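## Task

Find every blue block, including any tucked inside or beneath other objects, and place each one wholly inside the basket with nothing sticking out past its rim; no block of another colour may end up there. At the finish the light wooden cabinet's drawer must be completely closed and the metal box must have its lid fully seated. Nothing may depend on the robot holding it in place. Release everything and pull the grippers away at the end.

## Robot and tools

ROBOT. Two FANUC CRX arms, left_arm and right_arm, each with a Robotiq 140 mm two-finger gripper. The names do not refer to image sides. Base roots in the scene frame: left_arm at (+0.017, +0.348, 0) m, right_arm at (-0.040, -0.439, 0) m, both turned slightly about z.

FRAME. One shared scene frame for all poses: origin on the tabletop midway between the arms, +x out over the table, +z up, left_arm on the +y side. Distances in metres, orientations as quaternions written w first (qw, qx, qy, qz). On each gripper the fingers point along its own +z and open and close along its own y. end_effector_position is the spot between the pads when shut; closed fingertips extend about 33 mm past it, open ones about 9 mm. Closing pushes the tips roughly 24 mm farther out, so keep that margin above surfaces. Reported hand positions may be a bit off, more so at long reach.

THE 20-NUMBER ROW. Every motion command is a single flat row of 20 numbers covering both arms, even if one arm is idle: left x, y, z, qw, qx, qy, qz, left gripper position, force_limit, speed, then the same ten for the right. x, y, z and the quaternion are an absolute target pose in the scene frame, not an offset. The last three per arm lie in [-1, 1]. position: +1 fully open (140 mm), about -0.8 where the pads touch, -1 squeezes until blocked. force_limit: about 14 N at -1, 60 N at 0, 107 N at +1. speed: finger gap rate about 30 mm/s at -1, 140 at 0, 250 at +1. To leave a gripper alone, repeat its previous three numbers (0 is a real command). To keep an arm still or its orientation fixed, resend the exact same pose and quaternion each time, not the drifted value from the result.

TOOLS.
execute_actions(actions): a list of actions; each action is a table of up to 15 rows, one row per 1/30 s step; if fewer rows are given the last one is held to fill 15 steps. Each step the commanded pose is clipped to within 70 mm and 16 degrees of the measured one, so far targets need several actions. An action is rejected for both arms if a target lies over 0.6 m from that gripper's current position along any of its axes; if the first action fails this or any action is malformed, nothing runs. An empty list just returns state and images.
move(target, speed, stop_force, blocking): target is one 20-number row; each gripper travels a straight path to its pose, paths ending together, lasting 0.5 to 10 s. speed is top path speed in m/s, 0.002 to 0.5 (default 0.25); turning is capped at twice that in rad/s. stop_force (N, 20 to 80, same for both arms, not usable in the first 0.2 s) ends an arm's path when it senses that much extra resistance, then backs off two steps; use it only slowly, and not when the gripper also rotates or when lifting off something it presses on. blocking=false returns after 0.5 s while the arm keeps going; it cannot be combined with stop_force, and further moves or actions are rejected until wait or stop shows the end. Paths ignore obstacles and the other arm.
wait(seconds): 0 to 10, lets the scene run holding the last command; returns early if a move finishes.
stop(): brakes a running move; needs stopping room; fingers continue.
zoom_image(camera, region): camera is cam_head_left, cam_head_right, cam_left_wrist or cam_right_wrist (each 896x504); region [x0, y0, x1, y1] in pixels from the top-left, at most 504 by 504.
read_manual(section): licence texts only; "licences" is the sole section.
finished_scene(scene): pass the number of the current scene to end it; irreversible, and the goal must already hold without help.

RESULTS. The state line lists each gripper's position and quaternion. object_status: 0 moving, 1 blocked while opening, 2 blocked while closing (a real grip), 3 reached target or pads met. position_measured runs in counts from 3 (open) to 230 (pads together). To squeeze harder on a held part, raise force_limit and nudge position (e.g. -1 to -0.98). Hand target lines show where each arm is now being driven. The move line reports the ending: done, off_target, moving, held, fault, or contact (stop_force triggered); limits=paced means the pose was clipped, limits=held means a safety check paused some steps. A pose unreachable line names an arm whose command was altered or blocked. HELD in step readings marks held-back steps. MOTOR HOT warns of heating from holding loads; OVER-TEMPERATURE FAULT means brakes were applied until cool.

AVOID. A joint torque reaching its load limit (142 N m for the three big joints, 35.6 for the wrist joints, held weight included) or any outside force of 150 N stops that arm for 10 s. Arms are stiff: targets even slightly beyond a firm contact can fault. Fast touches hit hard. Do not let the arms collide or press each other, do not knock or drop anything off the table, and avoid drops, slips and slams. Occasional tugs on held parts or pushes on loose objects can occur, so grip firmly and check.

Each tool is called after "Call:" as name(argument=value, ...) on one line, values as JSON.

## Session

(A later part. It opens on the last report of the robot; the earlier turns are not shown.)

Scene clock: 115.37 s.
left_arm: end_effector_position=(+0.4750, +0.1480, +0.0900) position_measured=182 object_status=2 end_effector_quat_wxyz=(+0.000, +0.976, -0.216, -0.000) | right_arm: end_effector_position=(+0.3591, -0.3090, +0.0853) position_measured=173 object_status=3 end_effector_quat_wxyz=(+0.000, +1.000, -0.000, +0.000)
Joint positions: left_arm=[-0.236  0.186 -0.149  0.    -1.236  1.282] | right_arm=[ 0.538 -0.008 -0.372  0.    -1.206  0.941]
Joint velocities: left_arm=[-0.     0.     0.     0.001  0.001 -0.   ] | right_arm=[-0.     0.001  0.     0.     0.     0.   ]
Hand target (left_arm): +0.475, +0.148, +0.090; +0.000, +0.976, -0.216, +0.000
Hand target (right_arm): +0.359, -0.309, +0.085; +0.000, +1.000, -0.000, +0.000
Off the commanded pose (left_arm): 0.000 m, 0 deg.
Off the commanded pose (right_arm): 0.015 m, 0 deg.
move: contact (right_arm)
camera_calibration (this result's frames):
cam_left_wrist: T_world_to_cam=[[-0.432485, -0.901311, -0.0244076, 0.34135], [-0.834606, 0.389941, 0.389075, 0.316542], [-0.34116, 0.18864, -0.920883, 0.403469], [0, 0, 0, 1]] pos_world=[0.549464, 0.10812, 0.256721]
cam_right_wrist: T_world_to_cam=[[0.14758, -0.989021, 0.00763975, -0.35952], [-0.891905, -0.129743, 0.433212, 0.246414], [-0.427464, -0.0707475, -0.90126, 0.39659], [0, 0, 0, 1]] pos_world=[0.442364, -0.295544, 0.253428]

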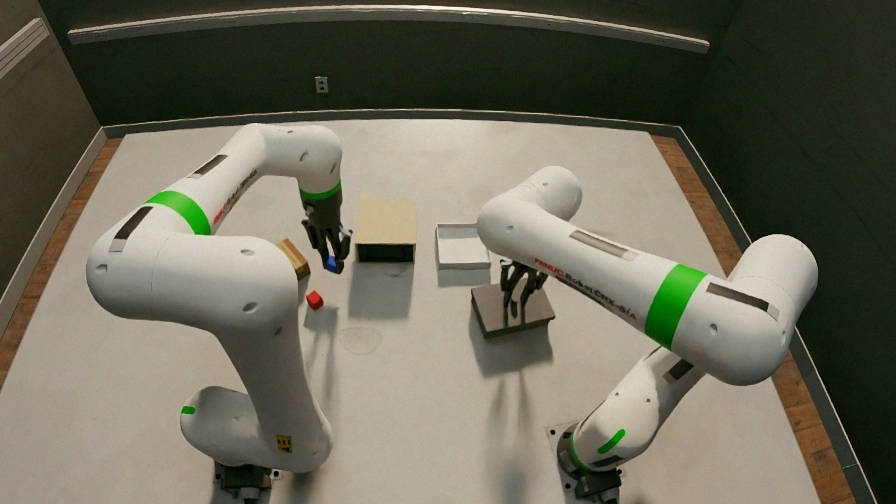

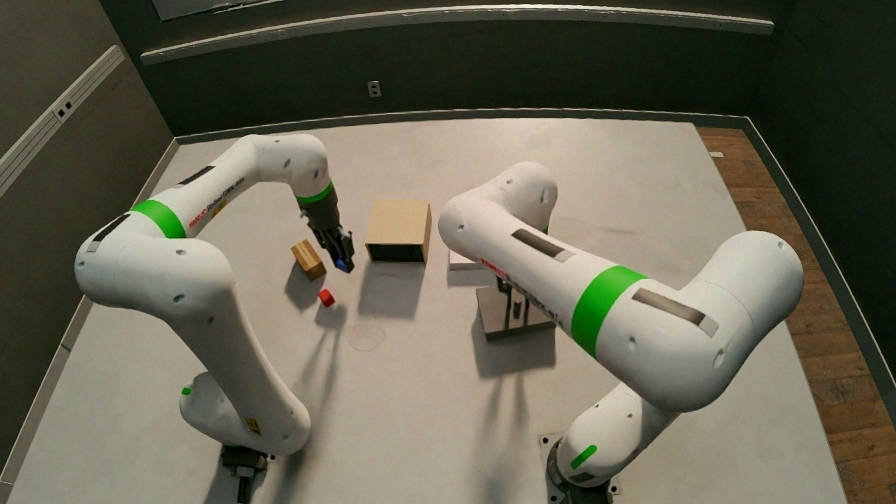

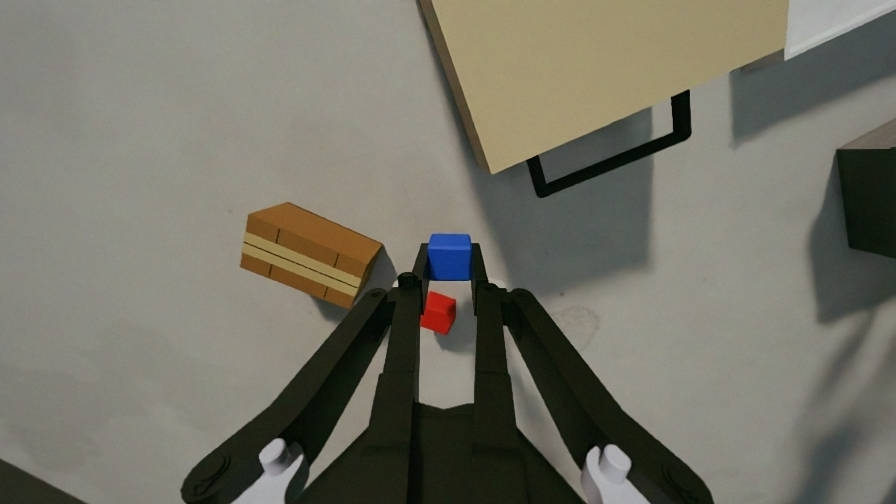

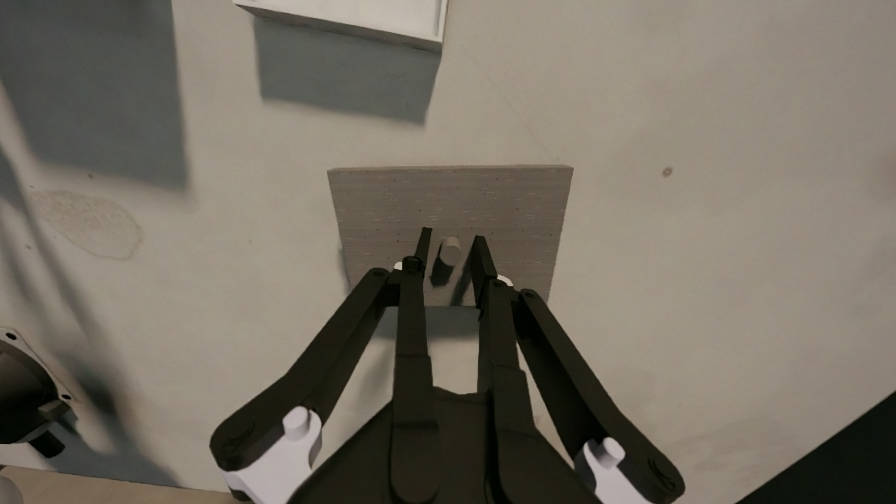

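Call:
move(target=[0.475,0.148,0.10,0,0.9763,-0.2164,0,-1,0,0,0.359,-0.309,0.091,0,1,0,0,-0.35,0,0], speed=0.03)

Call:
move(target=[0.475,0.148,0.2,0,0.9763,-0.2164,0,-1,0,0,0.359,-0.309,0.091,0,1,0,0,-1,0.5,0], speed=0.15)

Call:
move(target=[0.475,0.148,0.2,0,0.9763,-0.2164,0,-1,0,0,0.359,-0.309,0.2,0,1,0,0,-1,0.5,0], speed=0.08)

Scene clock: 138.00 s.
left_arm: end_effector_position=(+0.4750, +0.1480, +0.1000) position_measured=182 object_status=2 end_effector_quat_wxyz=(+0.000, +0.976, -0.216, -0.000) | right_arm: end_effector_position=(+0.3590, -0.3090, +0.0910) position_measured=173 object_status=3 end_effector_quat_wxyz=(+0.000, +1.000, -0.000, -0.000)
Joint positions: left_arm=[-0.236  0.178 -0.134  0.    -1.259  1.282] | right_arm=[ 0.538 -0.013 -0.363 -0.    -1.221  0.941]
Joint velocities: left_arm=[-0.    -0.     0.002 -0.     0.001  0.   ] | right_arm=[0. 0. 0. 0. 0. 0.]
Hand target (left_arm): +0.475, +0.148, +0.100; +0.000, +0.976, -0.216, +0.000
Hand target (right_arm): +0.359, -0.309, +0.091; -0.000, +1.000, +0.000, -0.000
Off the commanded pose (left_arm): 0.000 m, 0 deg.
Off the commanded pose (right_arm): 0.000 m, 0 deg.
move: done
camera_calibration (this result's frames):
cam_left_wrist: T_world_to_cam=[[-0.432502, -0.901301, -0.0244583, 0.341628], [-0.834599, 0.389936, 0.389095, 0.312652], [-0.341155, 0.188697, -0.920873, 0.412663], [0, 0, 0, 1]] pos_world=[0.549476, 0.108127, 0.266714]
cam_right_wrist: T_world_to_cam=[[0.147539, -0.989027, 0.00758072, -0.35954], [-0.891851, -0.129722, 0.433328, 0.243843], [-0.42759, -0.0706938, -0.901204, 0.40177], [0, 0, 0, 1]] pos_world=[0.442311, -0.295561, 0.259138]

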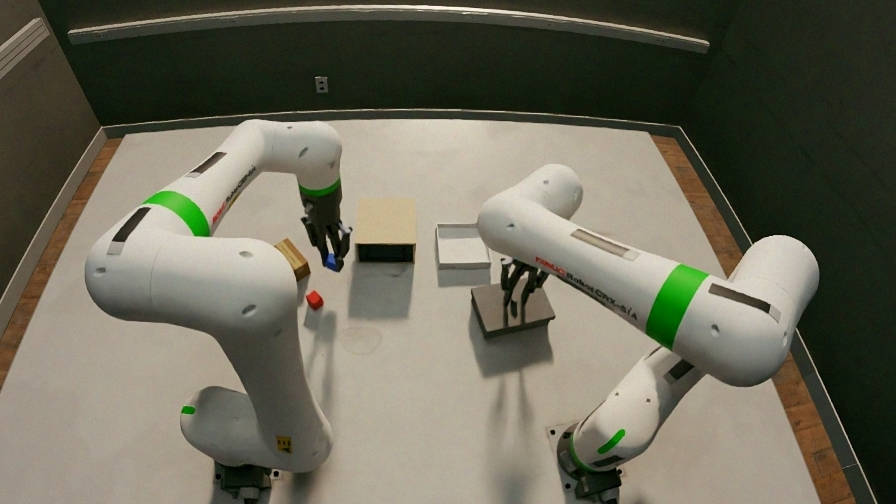

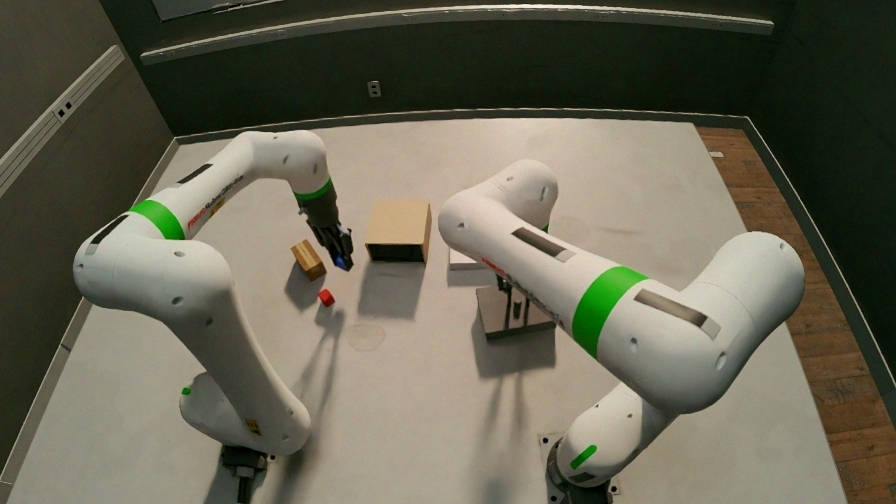

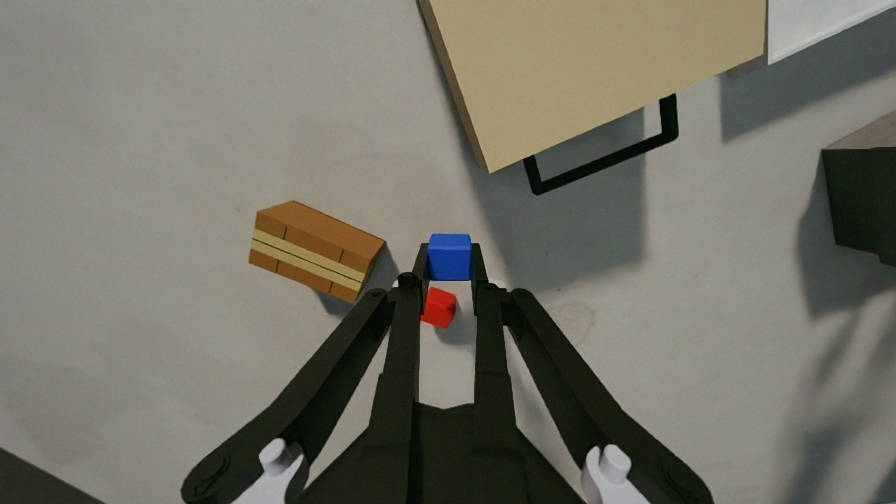

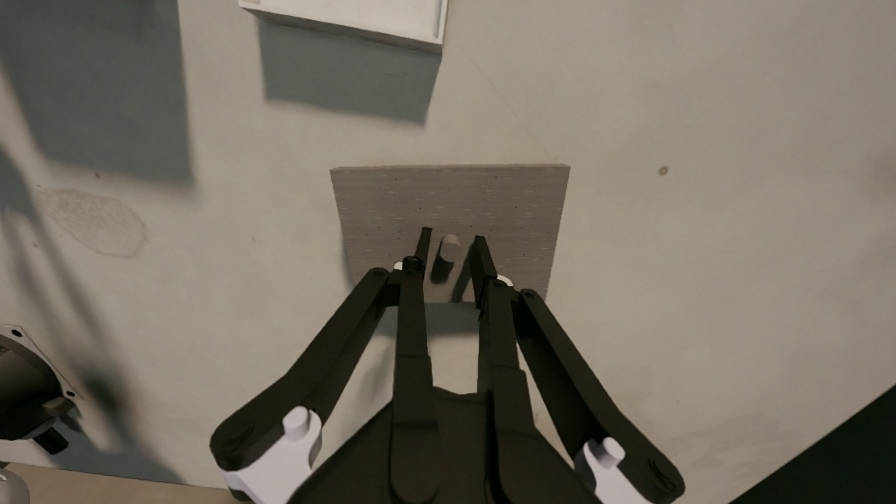

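Scene clock: 139.00 s.
left_arm: end_effector_position=(+0.4749, +0.1479, +0.2002) position_measured=182 object_status=2 end_effector_quat_wxyz=(+0.000, +0.976, -0.217, +0.000) | right_arm: end_effector_position=(+0.3590, -0.3090, +0.0911) position_measured=212 object_status=2 end_effector_quat_wxyz=(-0.000, +1.000, -0.000, +0.000)
Joint positions: left_arm=[-0.236  0.13   0.049  0.    -1.489  1.282] | right_arm=[ 0.538 -0.013 -0.363 -0.    -1.221  0.941]
Joint velocities: left_arm=[ 0.     0.     0.001 -0.002 -0.001 -0.   ] | right_arm=[-0.001  0.001 -0.    -0.     0.002 -0.   ]
Hand target (left_arm): +0.475, +0.148, +0.200; +0.000, +0.976, -0.217, +0.000
Hand target (right_arm): +0.359, -0.309, +0.091; -0.000, +1.000, +0.000, -0.000
Off the commanded pose (left_arm): 0.000 m, 0 deg.
Off the commanded pose (right_arm): 0.000 m, 0 deg.
move: done
camera_calibration (this result's frames):
cam_left_wrist: T_world_to_cam=[[-0.432704, -0.901212, -0.0241808, 0.343973], [-0.83463, 0.390308, 0.388653, 0.273705], [-0.340821, 0.188354, -0.921067, 0.50489], [0, 0, 0, 1]] pos_world=[0.549358, 0.108065, 0.366979]
cam_right_wrist: T_world_to_cam=[[0.147633, -0.989014, 0.00744376, -0.359519], [-0.891893, -0.129875, 0.433197, 0.243821], [-0.427472, -0.0705932, -0.901268, 0.401845], [0, 0, 0, 1]] pos_world=[0.442317, -0.295535, 0.259224]

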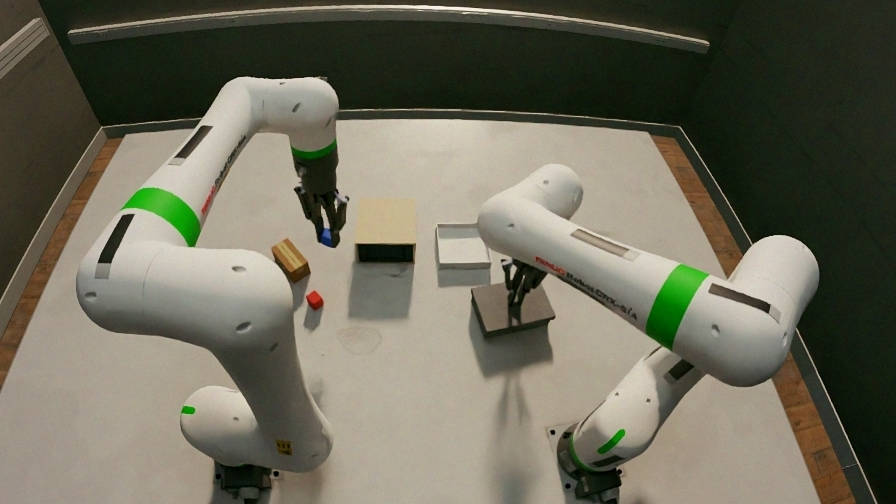

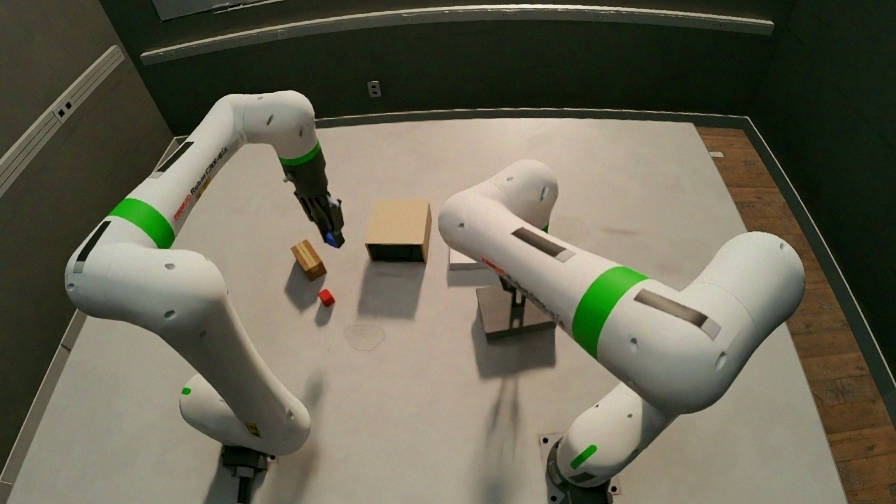

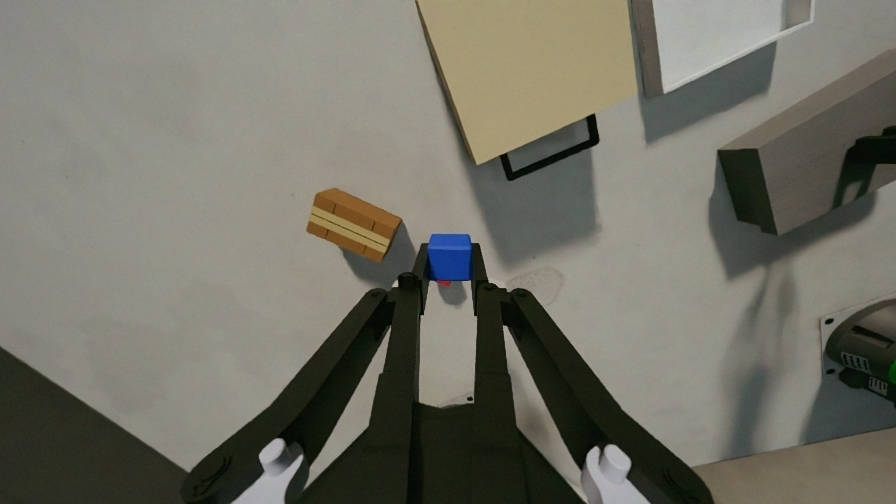

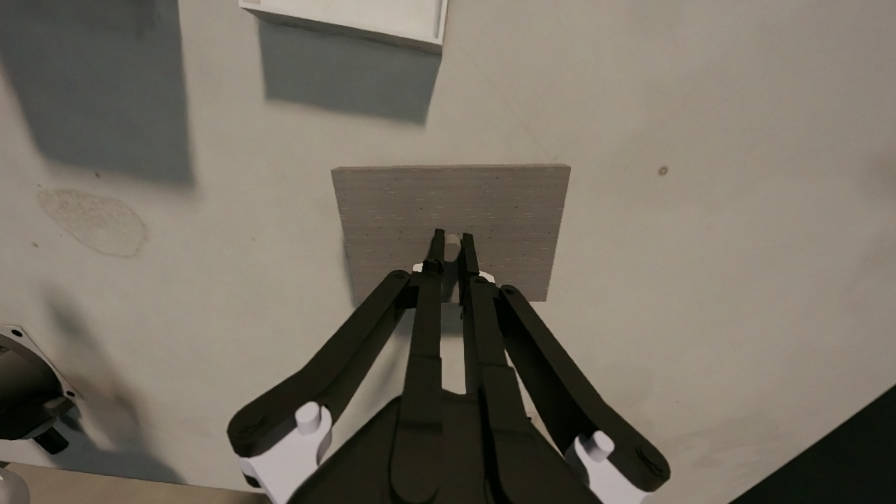

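Scene clock: 140.67 s.
left_arm: end_effector_position=(+0.4750, +0.1480, +0.2000) position_measured=182 object_status=2 end_effector_quat_wxyz=(-0.000, +0.976, -0.216, +0.000) | right_arm: end_effector_position=(+0.3589, -0.3091, +0.2000) position_measured=212 object_status=2 end_effector_quat_wxyz=(+0.000, +1.000, +0.000, +0.000)
Joint positions: left_arm=[-0.236  0.131  0.049 -0.    -1.489  1.282] | right_arm=[ 0.538 -0.073 -0.16   0.    -1.484  0.942]
Joint velocities: left_arm=[-0.    -0.    -0.    -0.    -0.003 -0.   ] | right_arm=[-0.     0.     0.    -0.     0.001 -0.   ]
Hand target (left_arm): +0.475, +0.148, +0.200; -0.000, +0.976, -0.216, +0.000
Hand target (right_arm): +0.359, -0.309, +0.200; -0.000, +1.000, +0.000, -0.000
Off the commanded pose (left_arm): 0.000 m, 0 deg.
Off the commanded pose (right_arm): 0.000 m, 0 deg.
move: done
camera_calibration (this result's frames):
cam_left_wrist: T_world_to_cam=[[-0.432327, -0.901385, -0.0244864, 0.344037], [-0.834684, 0.389765, 0.389084, 0.273809], [-0.34117, 0.18865, -0.920877, 0.504782], [0, 0, 0, 1]] pos_world=[0.549497, 0.108162, 0.366731]
cam_right_wrist: T_world_to_cam=[[0.148004, -0.988958, 0.00760884, -0.36059], [-0.891827, -0.130134, 0.433254, 0.196387], [-0.42748, -0.0709091, -0.90124, 0.499906], [0, 0, 0, 1]] pos_world=[0.442212, -0.295604, 0.368193]

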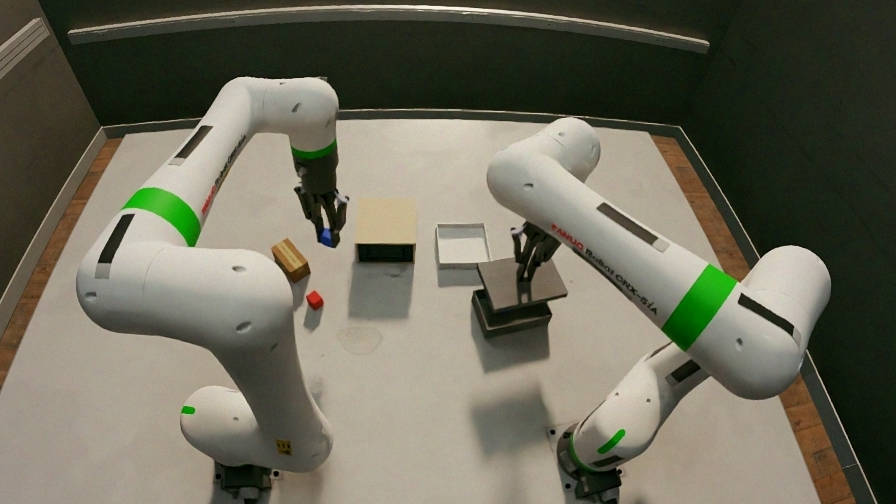

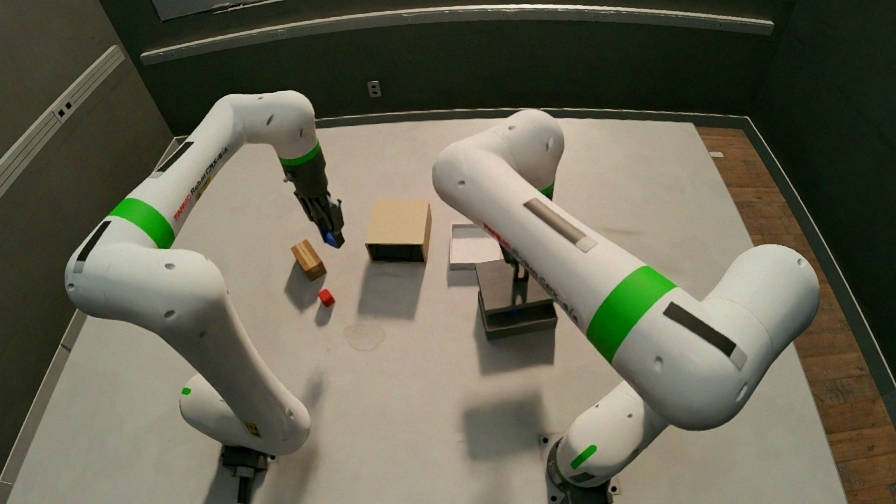

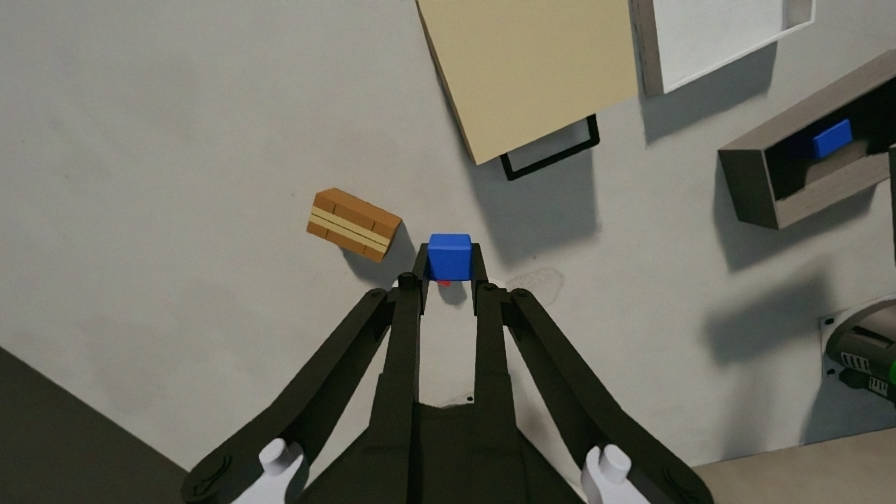

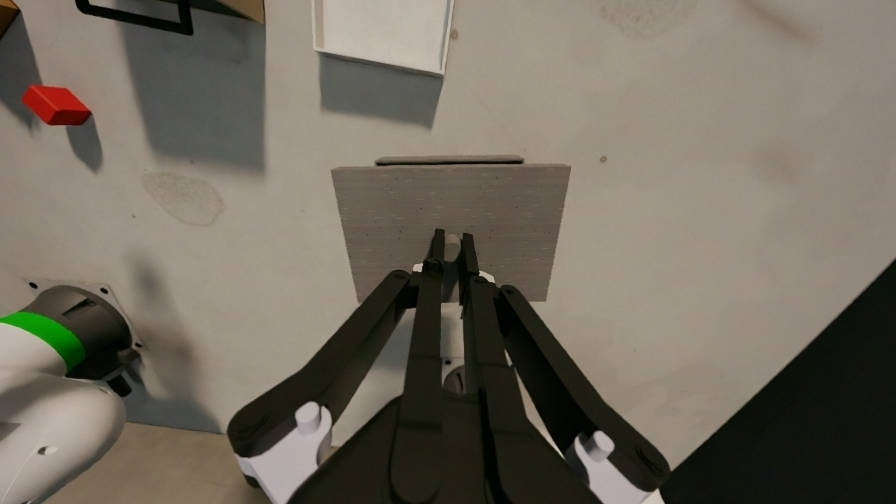

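Call:
move(target=[0.595,-0.165,0.17,0,1,0,0,-1,0,0,0.38,-0.60,0.2,0,1,0,0,-1,0.5,0], speed=0.15)

Scene clock: 148.80 s.
left_arm: end_effector_position=(+0.5954, -0.1642, +0.1700) position_measured=182 object_status=2 end_effector_quat_wxyz=(-0.000, +1.000, -0.000, +0.000) | right_arm: end_effector_position=(+0.3814, -0.6003, +0.2000) position_measured=212 object_status=2 end_effector_quat_wxyz=(+0.001, +1.000, -0.000, +0.001)
Joint positions: left_arm=[-0.644  1.026  1.331 -0.001 -1.875  2.126] | right_arm=[-0.165  0.007 -0.083  0.001 -1.479  1.644]
Joint velocities: left_arm=[-0.002  0.083  0.156 -0.004 -0.09   0.001] | right_arm=[-0.  0. -0.  0. -0. -0.]
Hand target (left_arm): +0.595, -0.164, +0.170; -0.000, +1.000, -0.000, +0.000
Hand target (right_arm): +0.381, -0.600, +0.200; +0.001, +1.000, -0.000, +0.001
Off the commanded pose (left_arm): 0.001 m, 0 deg.
Off the commanded pose (right_arm): 0.001 m, 0 deg.
move: done
camera_calibration (this result's frames):
cam_left_wrist: T_world_to_cam=[[-0.0114647, -0.999627, -0.024774, -0.152712], [-0.921527, 0.000945277, 0.388314, 0.495652], [-0.388146, 0.0272818, -0.921194, 0.578698], [0, 0, 0, 1]] pos_world=[0.679625, -0.168912, 0.336842]
cam_right_wrist: T_world_to_cam=[[0.147648, -0.988997, 0.00917541, -0.652116], [-0.892431, -0.129221, 0.432283, 0.179524], [-0.426342, -0.0720142, -0.901691, 0.487846], [0, 0, 0, 1]] pos_world=[0.464485, -0.586611, 0.368264]

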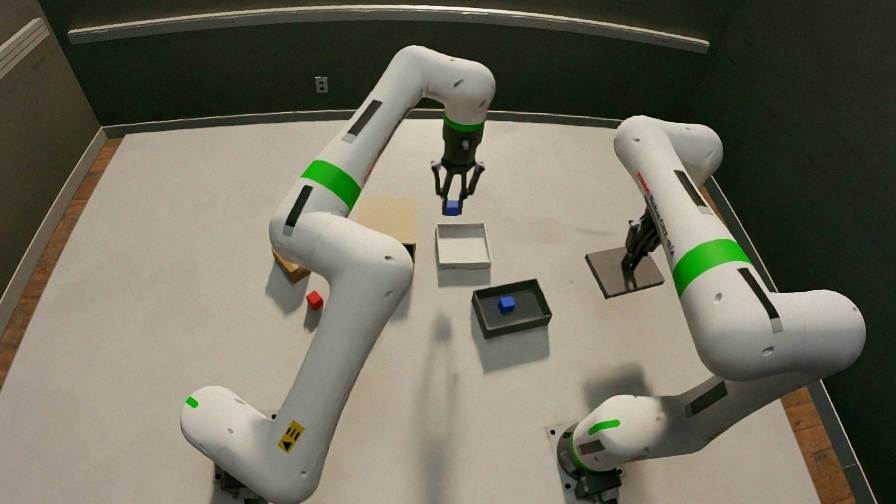

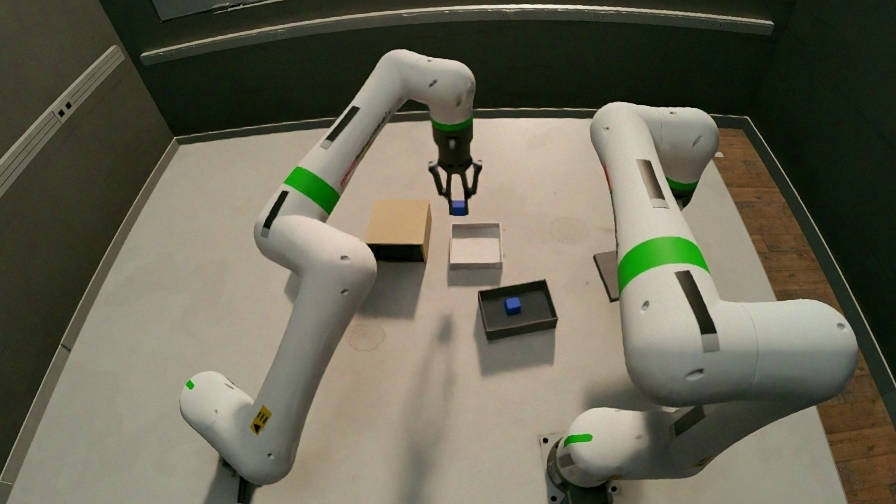

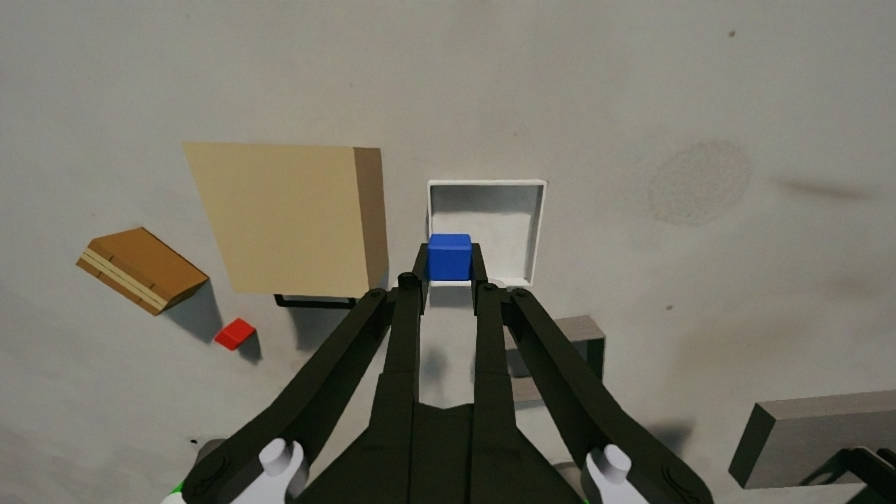

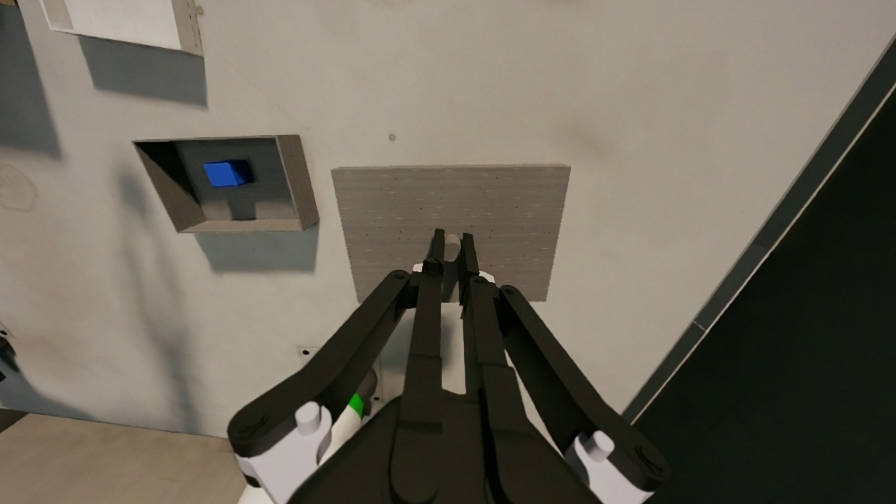

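Call:
move(target=[0.595,-0.19,0.11,0,1,0,0,-1,0,0,0.38,-0.60,0.2,0,1,0,0,-1,0.5,0], speed=0.1)

Call:
move(target=[0.595,-0.19,0.056,0,1,0,0,-1,0,0,0.38,-0.60,0.2,0,1,0,0,-1,0.5,0], speed=0.06)

Scene clock: 166.13 s.
left_arm: end_effector_position=(+0.5951, -0.1900, +0.1100) position_measured=182 object_status=2 end_effector_quat_wxyz=(-0.000, +1.000, +0.000, -0.000) | right_arm: end_effector_position=(+0.3800, -0.6000, +0.2000) position_measured=212 object_status=2 end_effector_quat_wxyz=(+0.000, +1.000, -0.000, -0.000)
Joint positions: left_arm=[-0.672  1.048  1.228  0.    -1.751  2.155] | right_arm=[-0.166  0.005 -0.084  0.    -1.481  1.645]
Joint velocities: left_arm=[-0.001 -0.    -0.001  0.001  0.    -0.001] | right_arm=[-0.     0.    -0.    -0.     0.001  0.001]
Hand target (left_arm): +0.595, -0.190, +0.110; -0.000, +1.000, +0.000, -0.000
Hand target (right_arm): +0.380, -0.600, +0.200; +0.000, +1.000, -0.000, -0.000
Off the commanded pose (left_arm): 0.000 m, 0 deg.
Off the commanded pose (right_arm): 0.000 m, 0 deg.
move: done
camera_calibration (this result's frames):
cam_left_wrist: T_world_to_cam=[[-0.0108219, -0.999641, -0.0245273, -0.180422], [-0.921168, 0.000423777, 0.389165, 0.518267], [-0.389015, 0.0268052, -0.920841, 0.524322], [0, 0, 0, 1]] pos_world=[0.679428, -0.194631, 0.2767]
cam_right_wrist: T_world_to_cam=[[0.147659, -0.989009, 0.00758355, -0.651308], [-0.891841, -0.129829, 0.433318, 0.177528], [-0.427571, -0.0707467, -0.901209, 0.48838], [0, 0, 0, 1]] pos_world=[0.463315, -0.58655, 0.368146]

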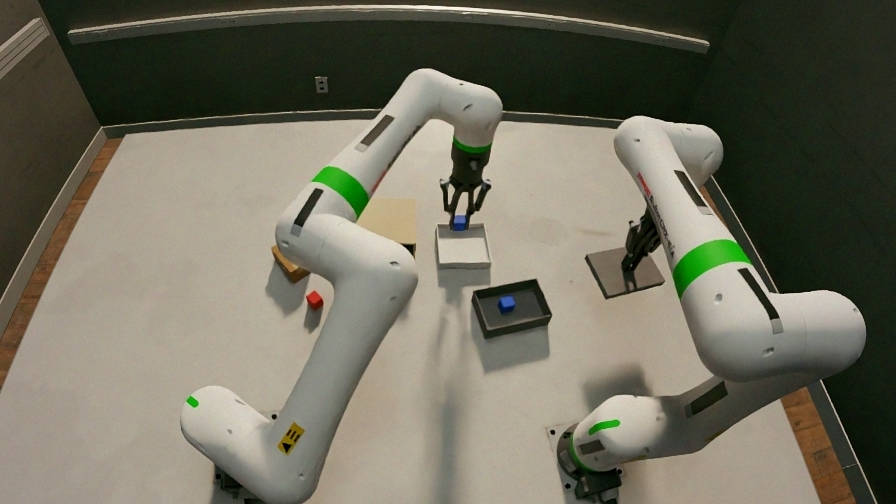

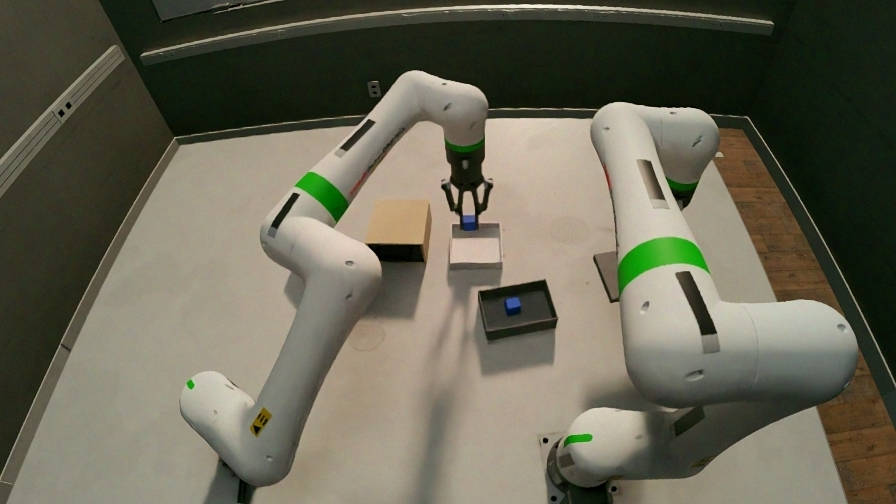

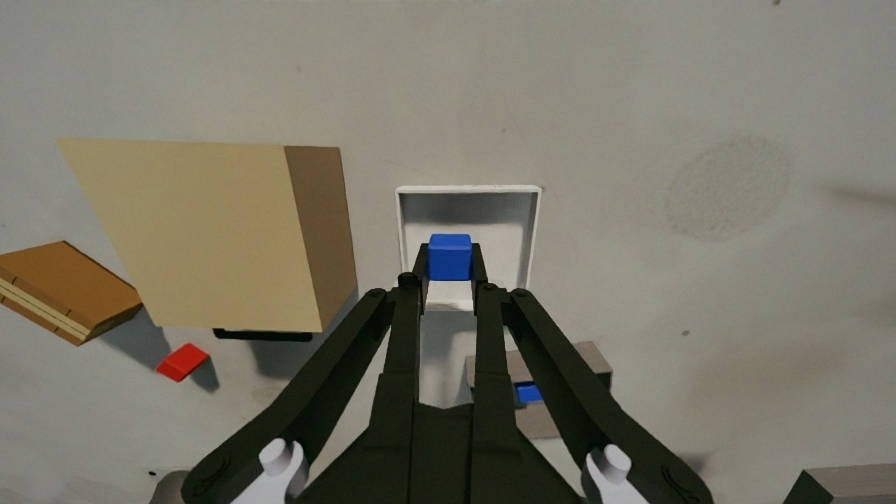

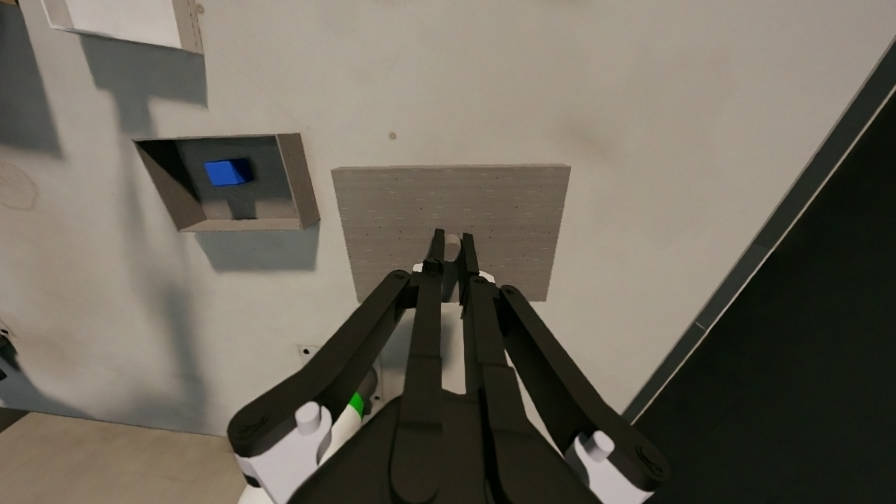

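Scene clock: 167.30 s.
left_arm: end_effector_position=(+0.5950, -0.1900, +0.0560) position_measured=182 object_status=2 end_effector_quat_wxyz=(-0.000, +1.000, +0.000, +0.000) | right_arm: end_effector_position=(+0.3800, -0.6000, +0.2000) position_measured=212 object_status=2 end_effector_quat_wxyz=(-0.000, +1.000, -0.000, -0.000)
Joint positions: left_arm=[-0.672  1.016  1.042 -0.    -1.597  2.155] | right_arm=[-0.166  0.005 -0.084 -0.    -1.481  1.645]
Joint velocities: left_arm=[ 0.    -0.001 -0.001 -0.     0.    -0.001] | right_arm=[-0.     0.001  0.    -0.    -0.001 -0.   ]
Hand target (left_arm): +0.595, -0.190, +0.056; +0.000, +1.000, +0.000, -0.000
Hand target (right_arm): +0.380, -0.600, +0.200; -0.000, +1.000, +0.000, -0.000
Off the commanded pose (left_arm): 0.000 m, 0 deg.
Off the commanded pose (right_arm): 0.000 m, 0 deg.
move: done
camera_calibration (this result's frames):
cam_left_wrist: T_world_to_cam=[[-0.0107963, -0.99964, -0.024546, -0.181789], [-0.921234, 0.000397526, 0.389008, 0.539265], [-0.388858, 0.0268124, -0.920907, 0.474536], [0, 0, 0, 1]] pos_world=[0.679354, -0.194662, 0.222763]
cam_right_wrist: T_world_to_cam=[[0.147659, -0.989009, 0.00758151, -0.651307], [-0.891842, -0.12983, 0.433316, 0.177526], [-0.427569, -0.0707444, -0.90121, 0.488382], [0, 0, 0, 1]] pos_world=[0.463314, -0.58655, 0.368148]

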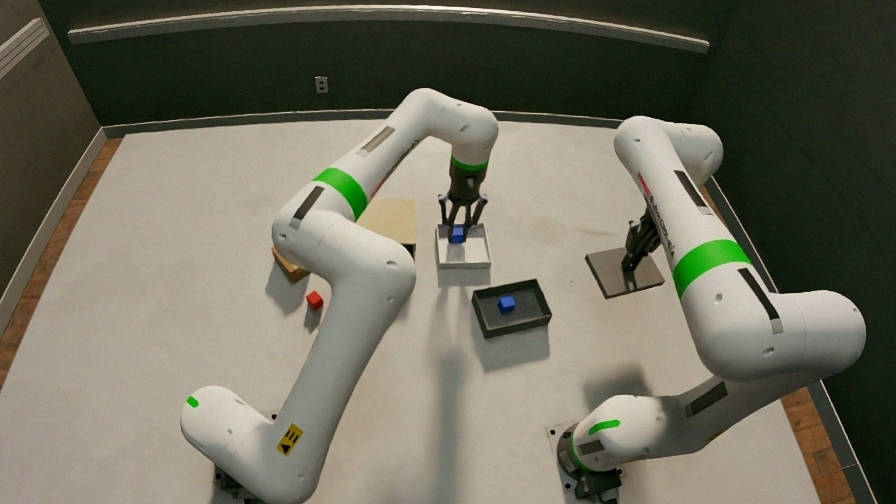

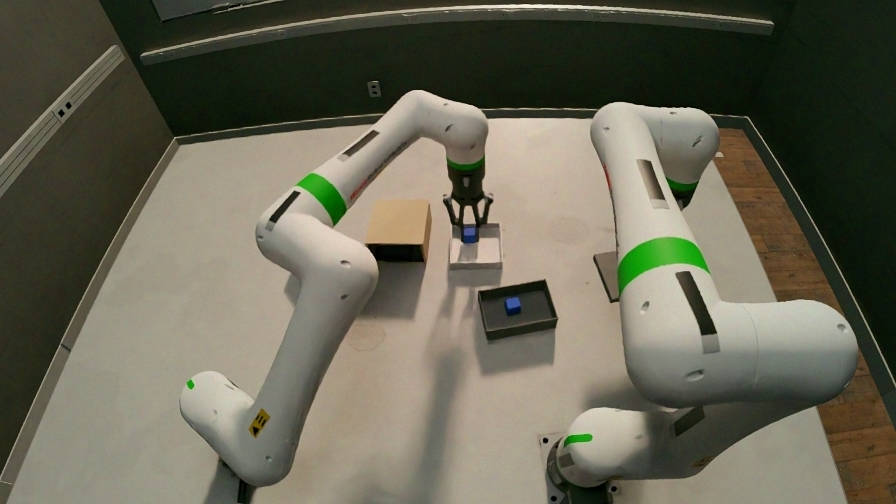

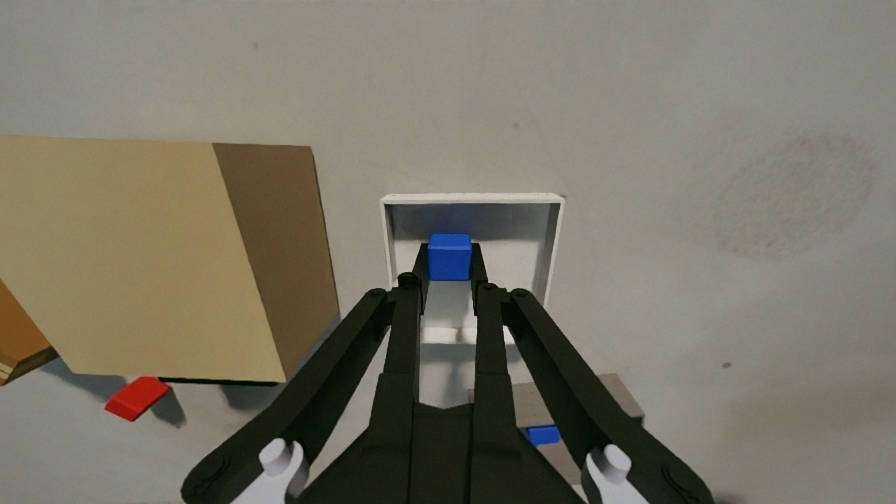

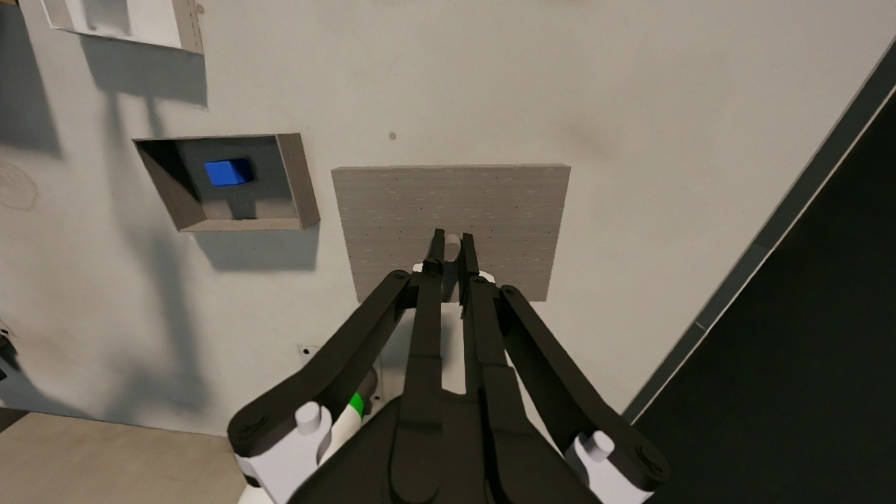

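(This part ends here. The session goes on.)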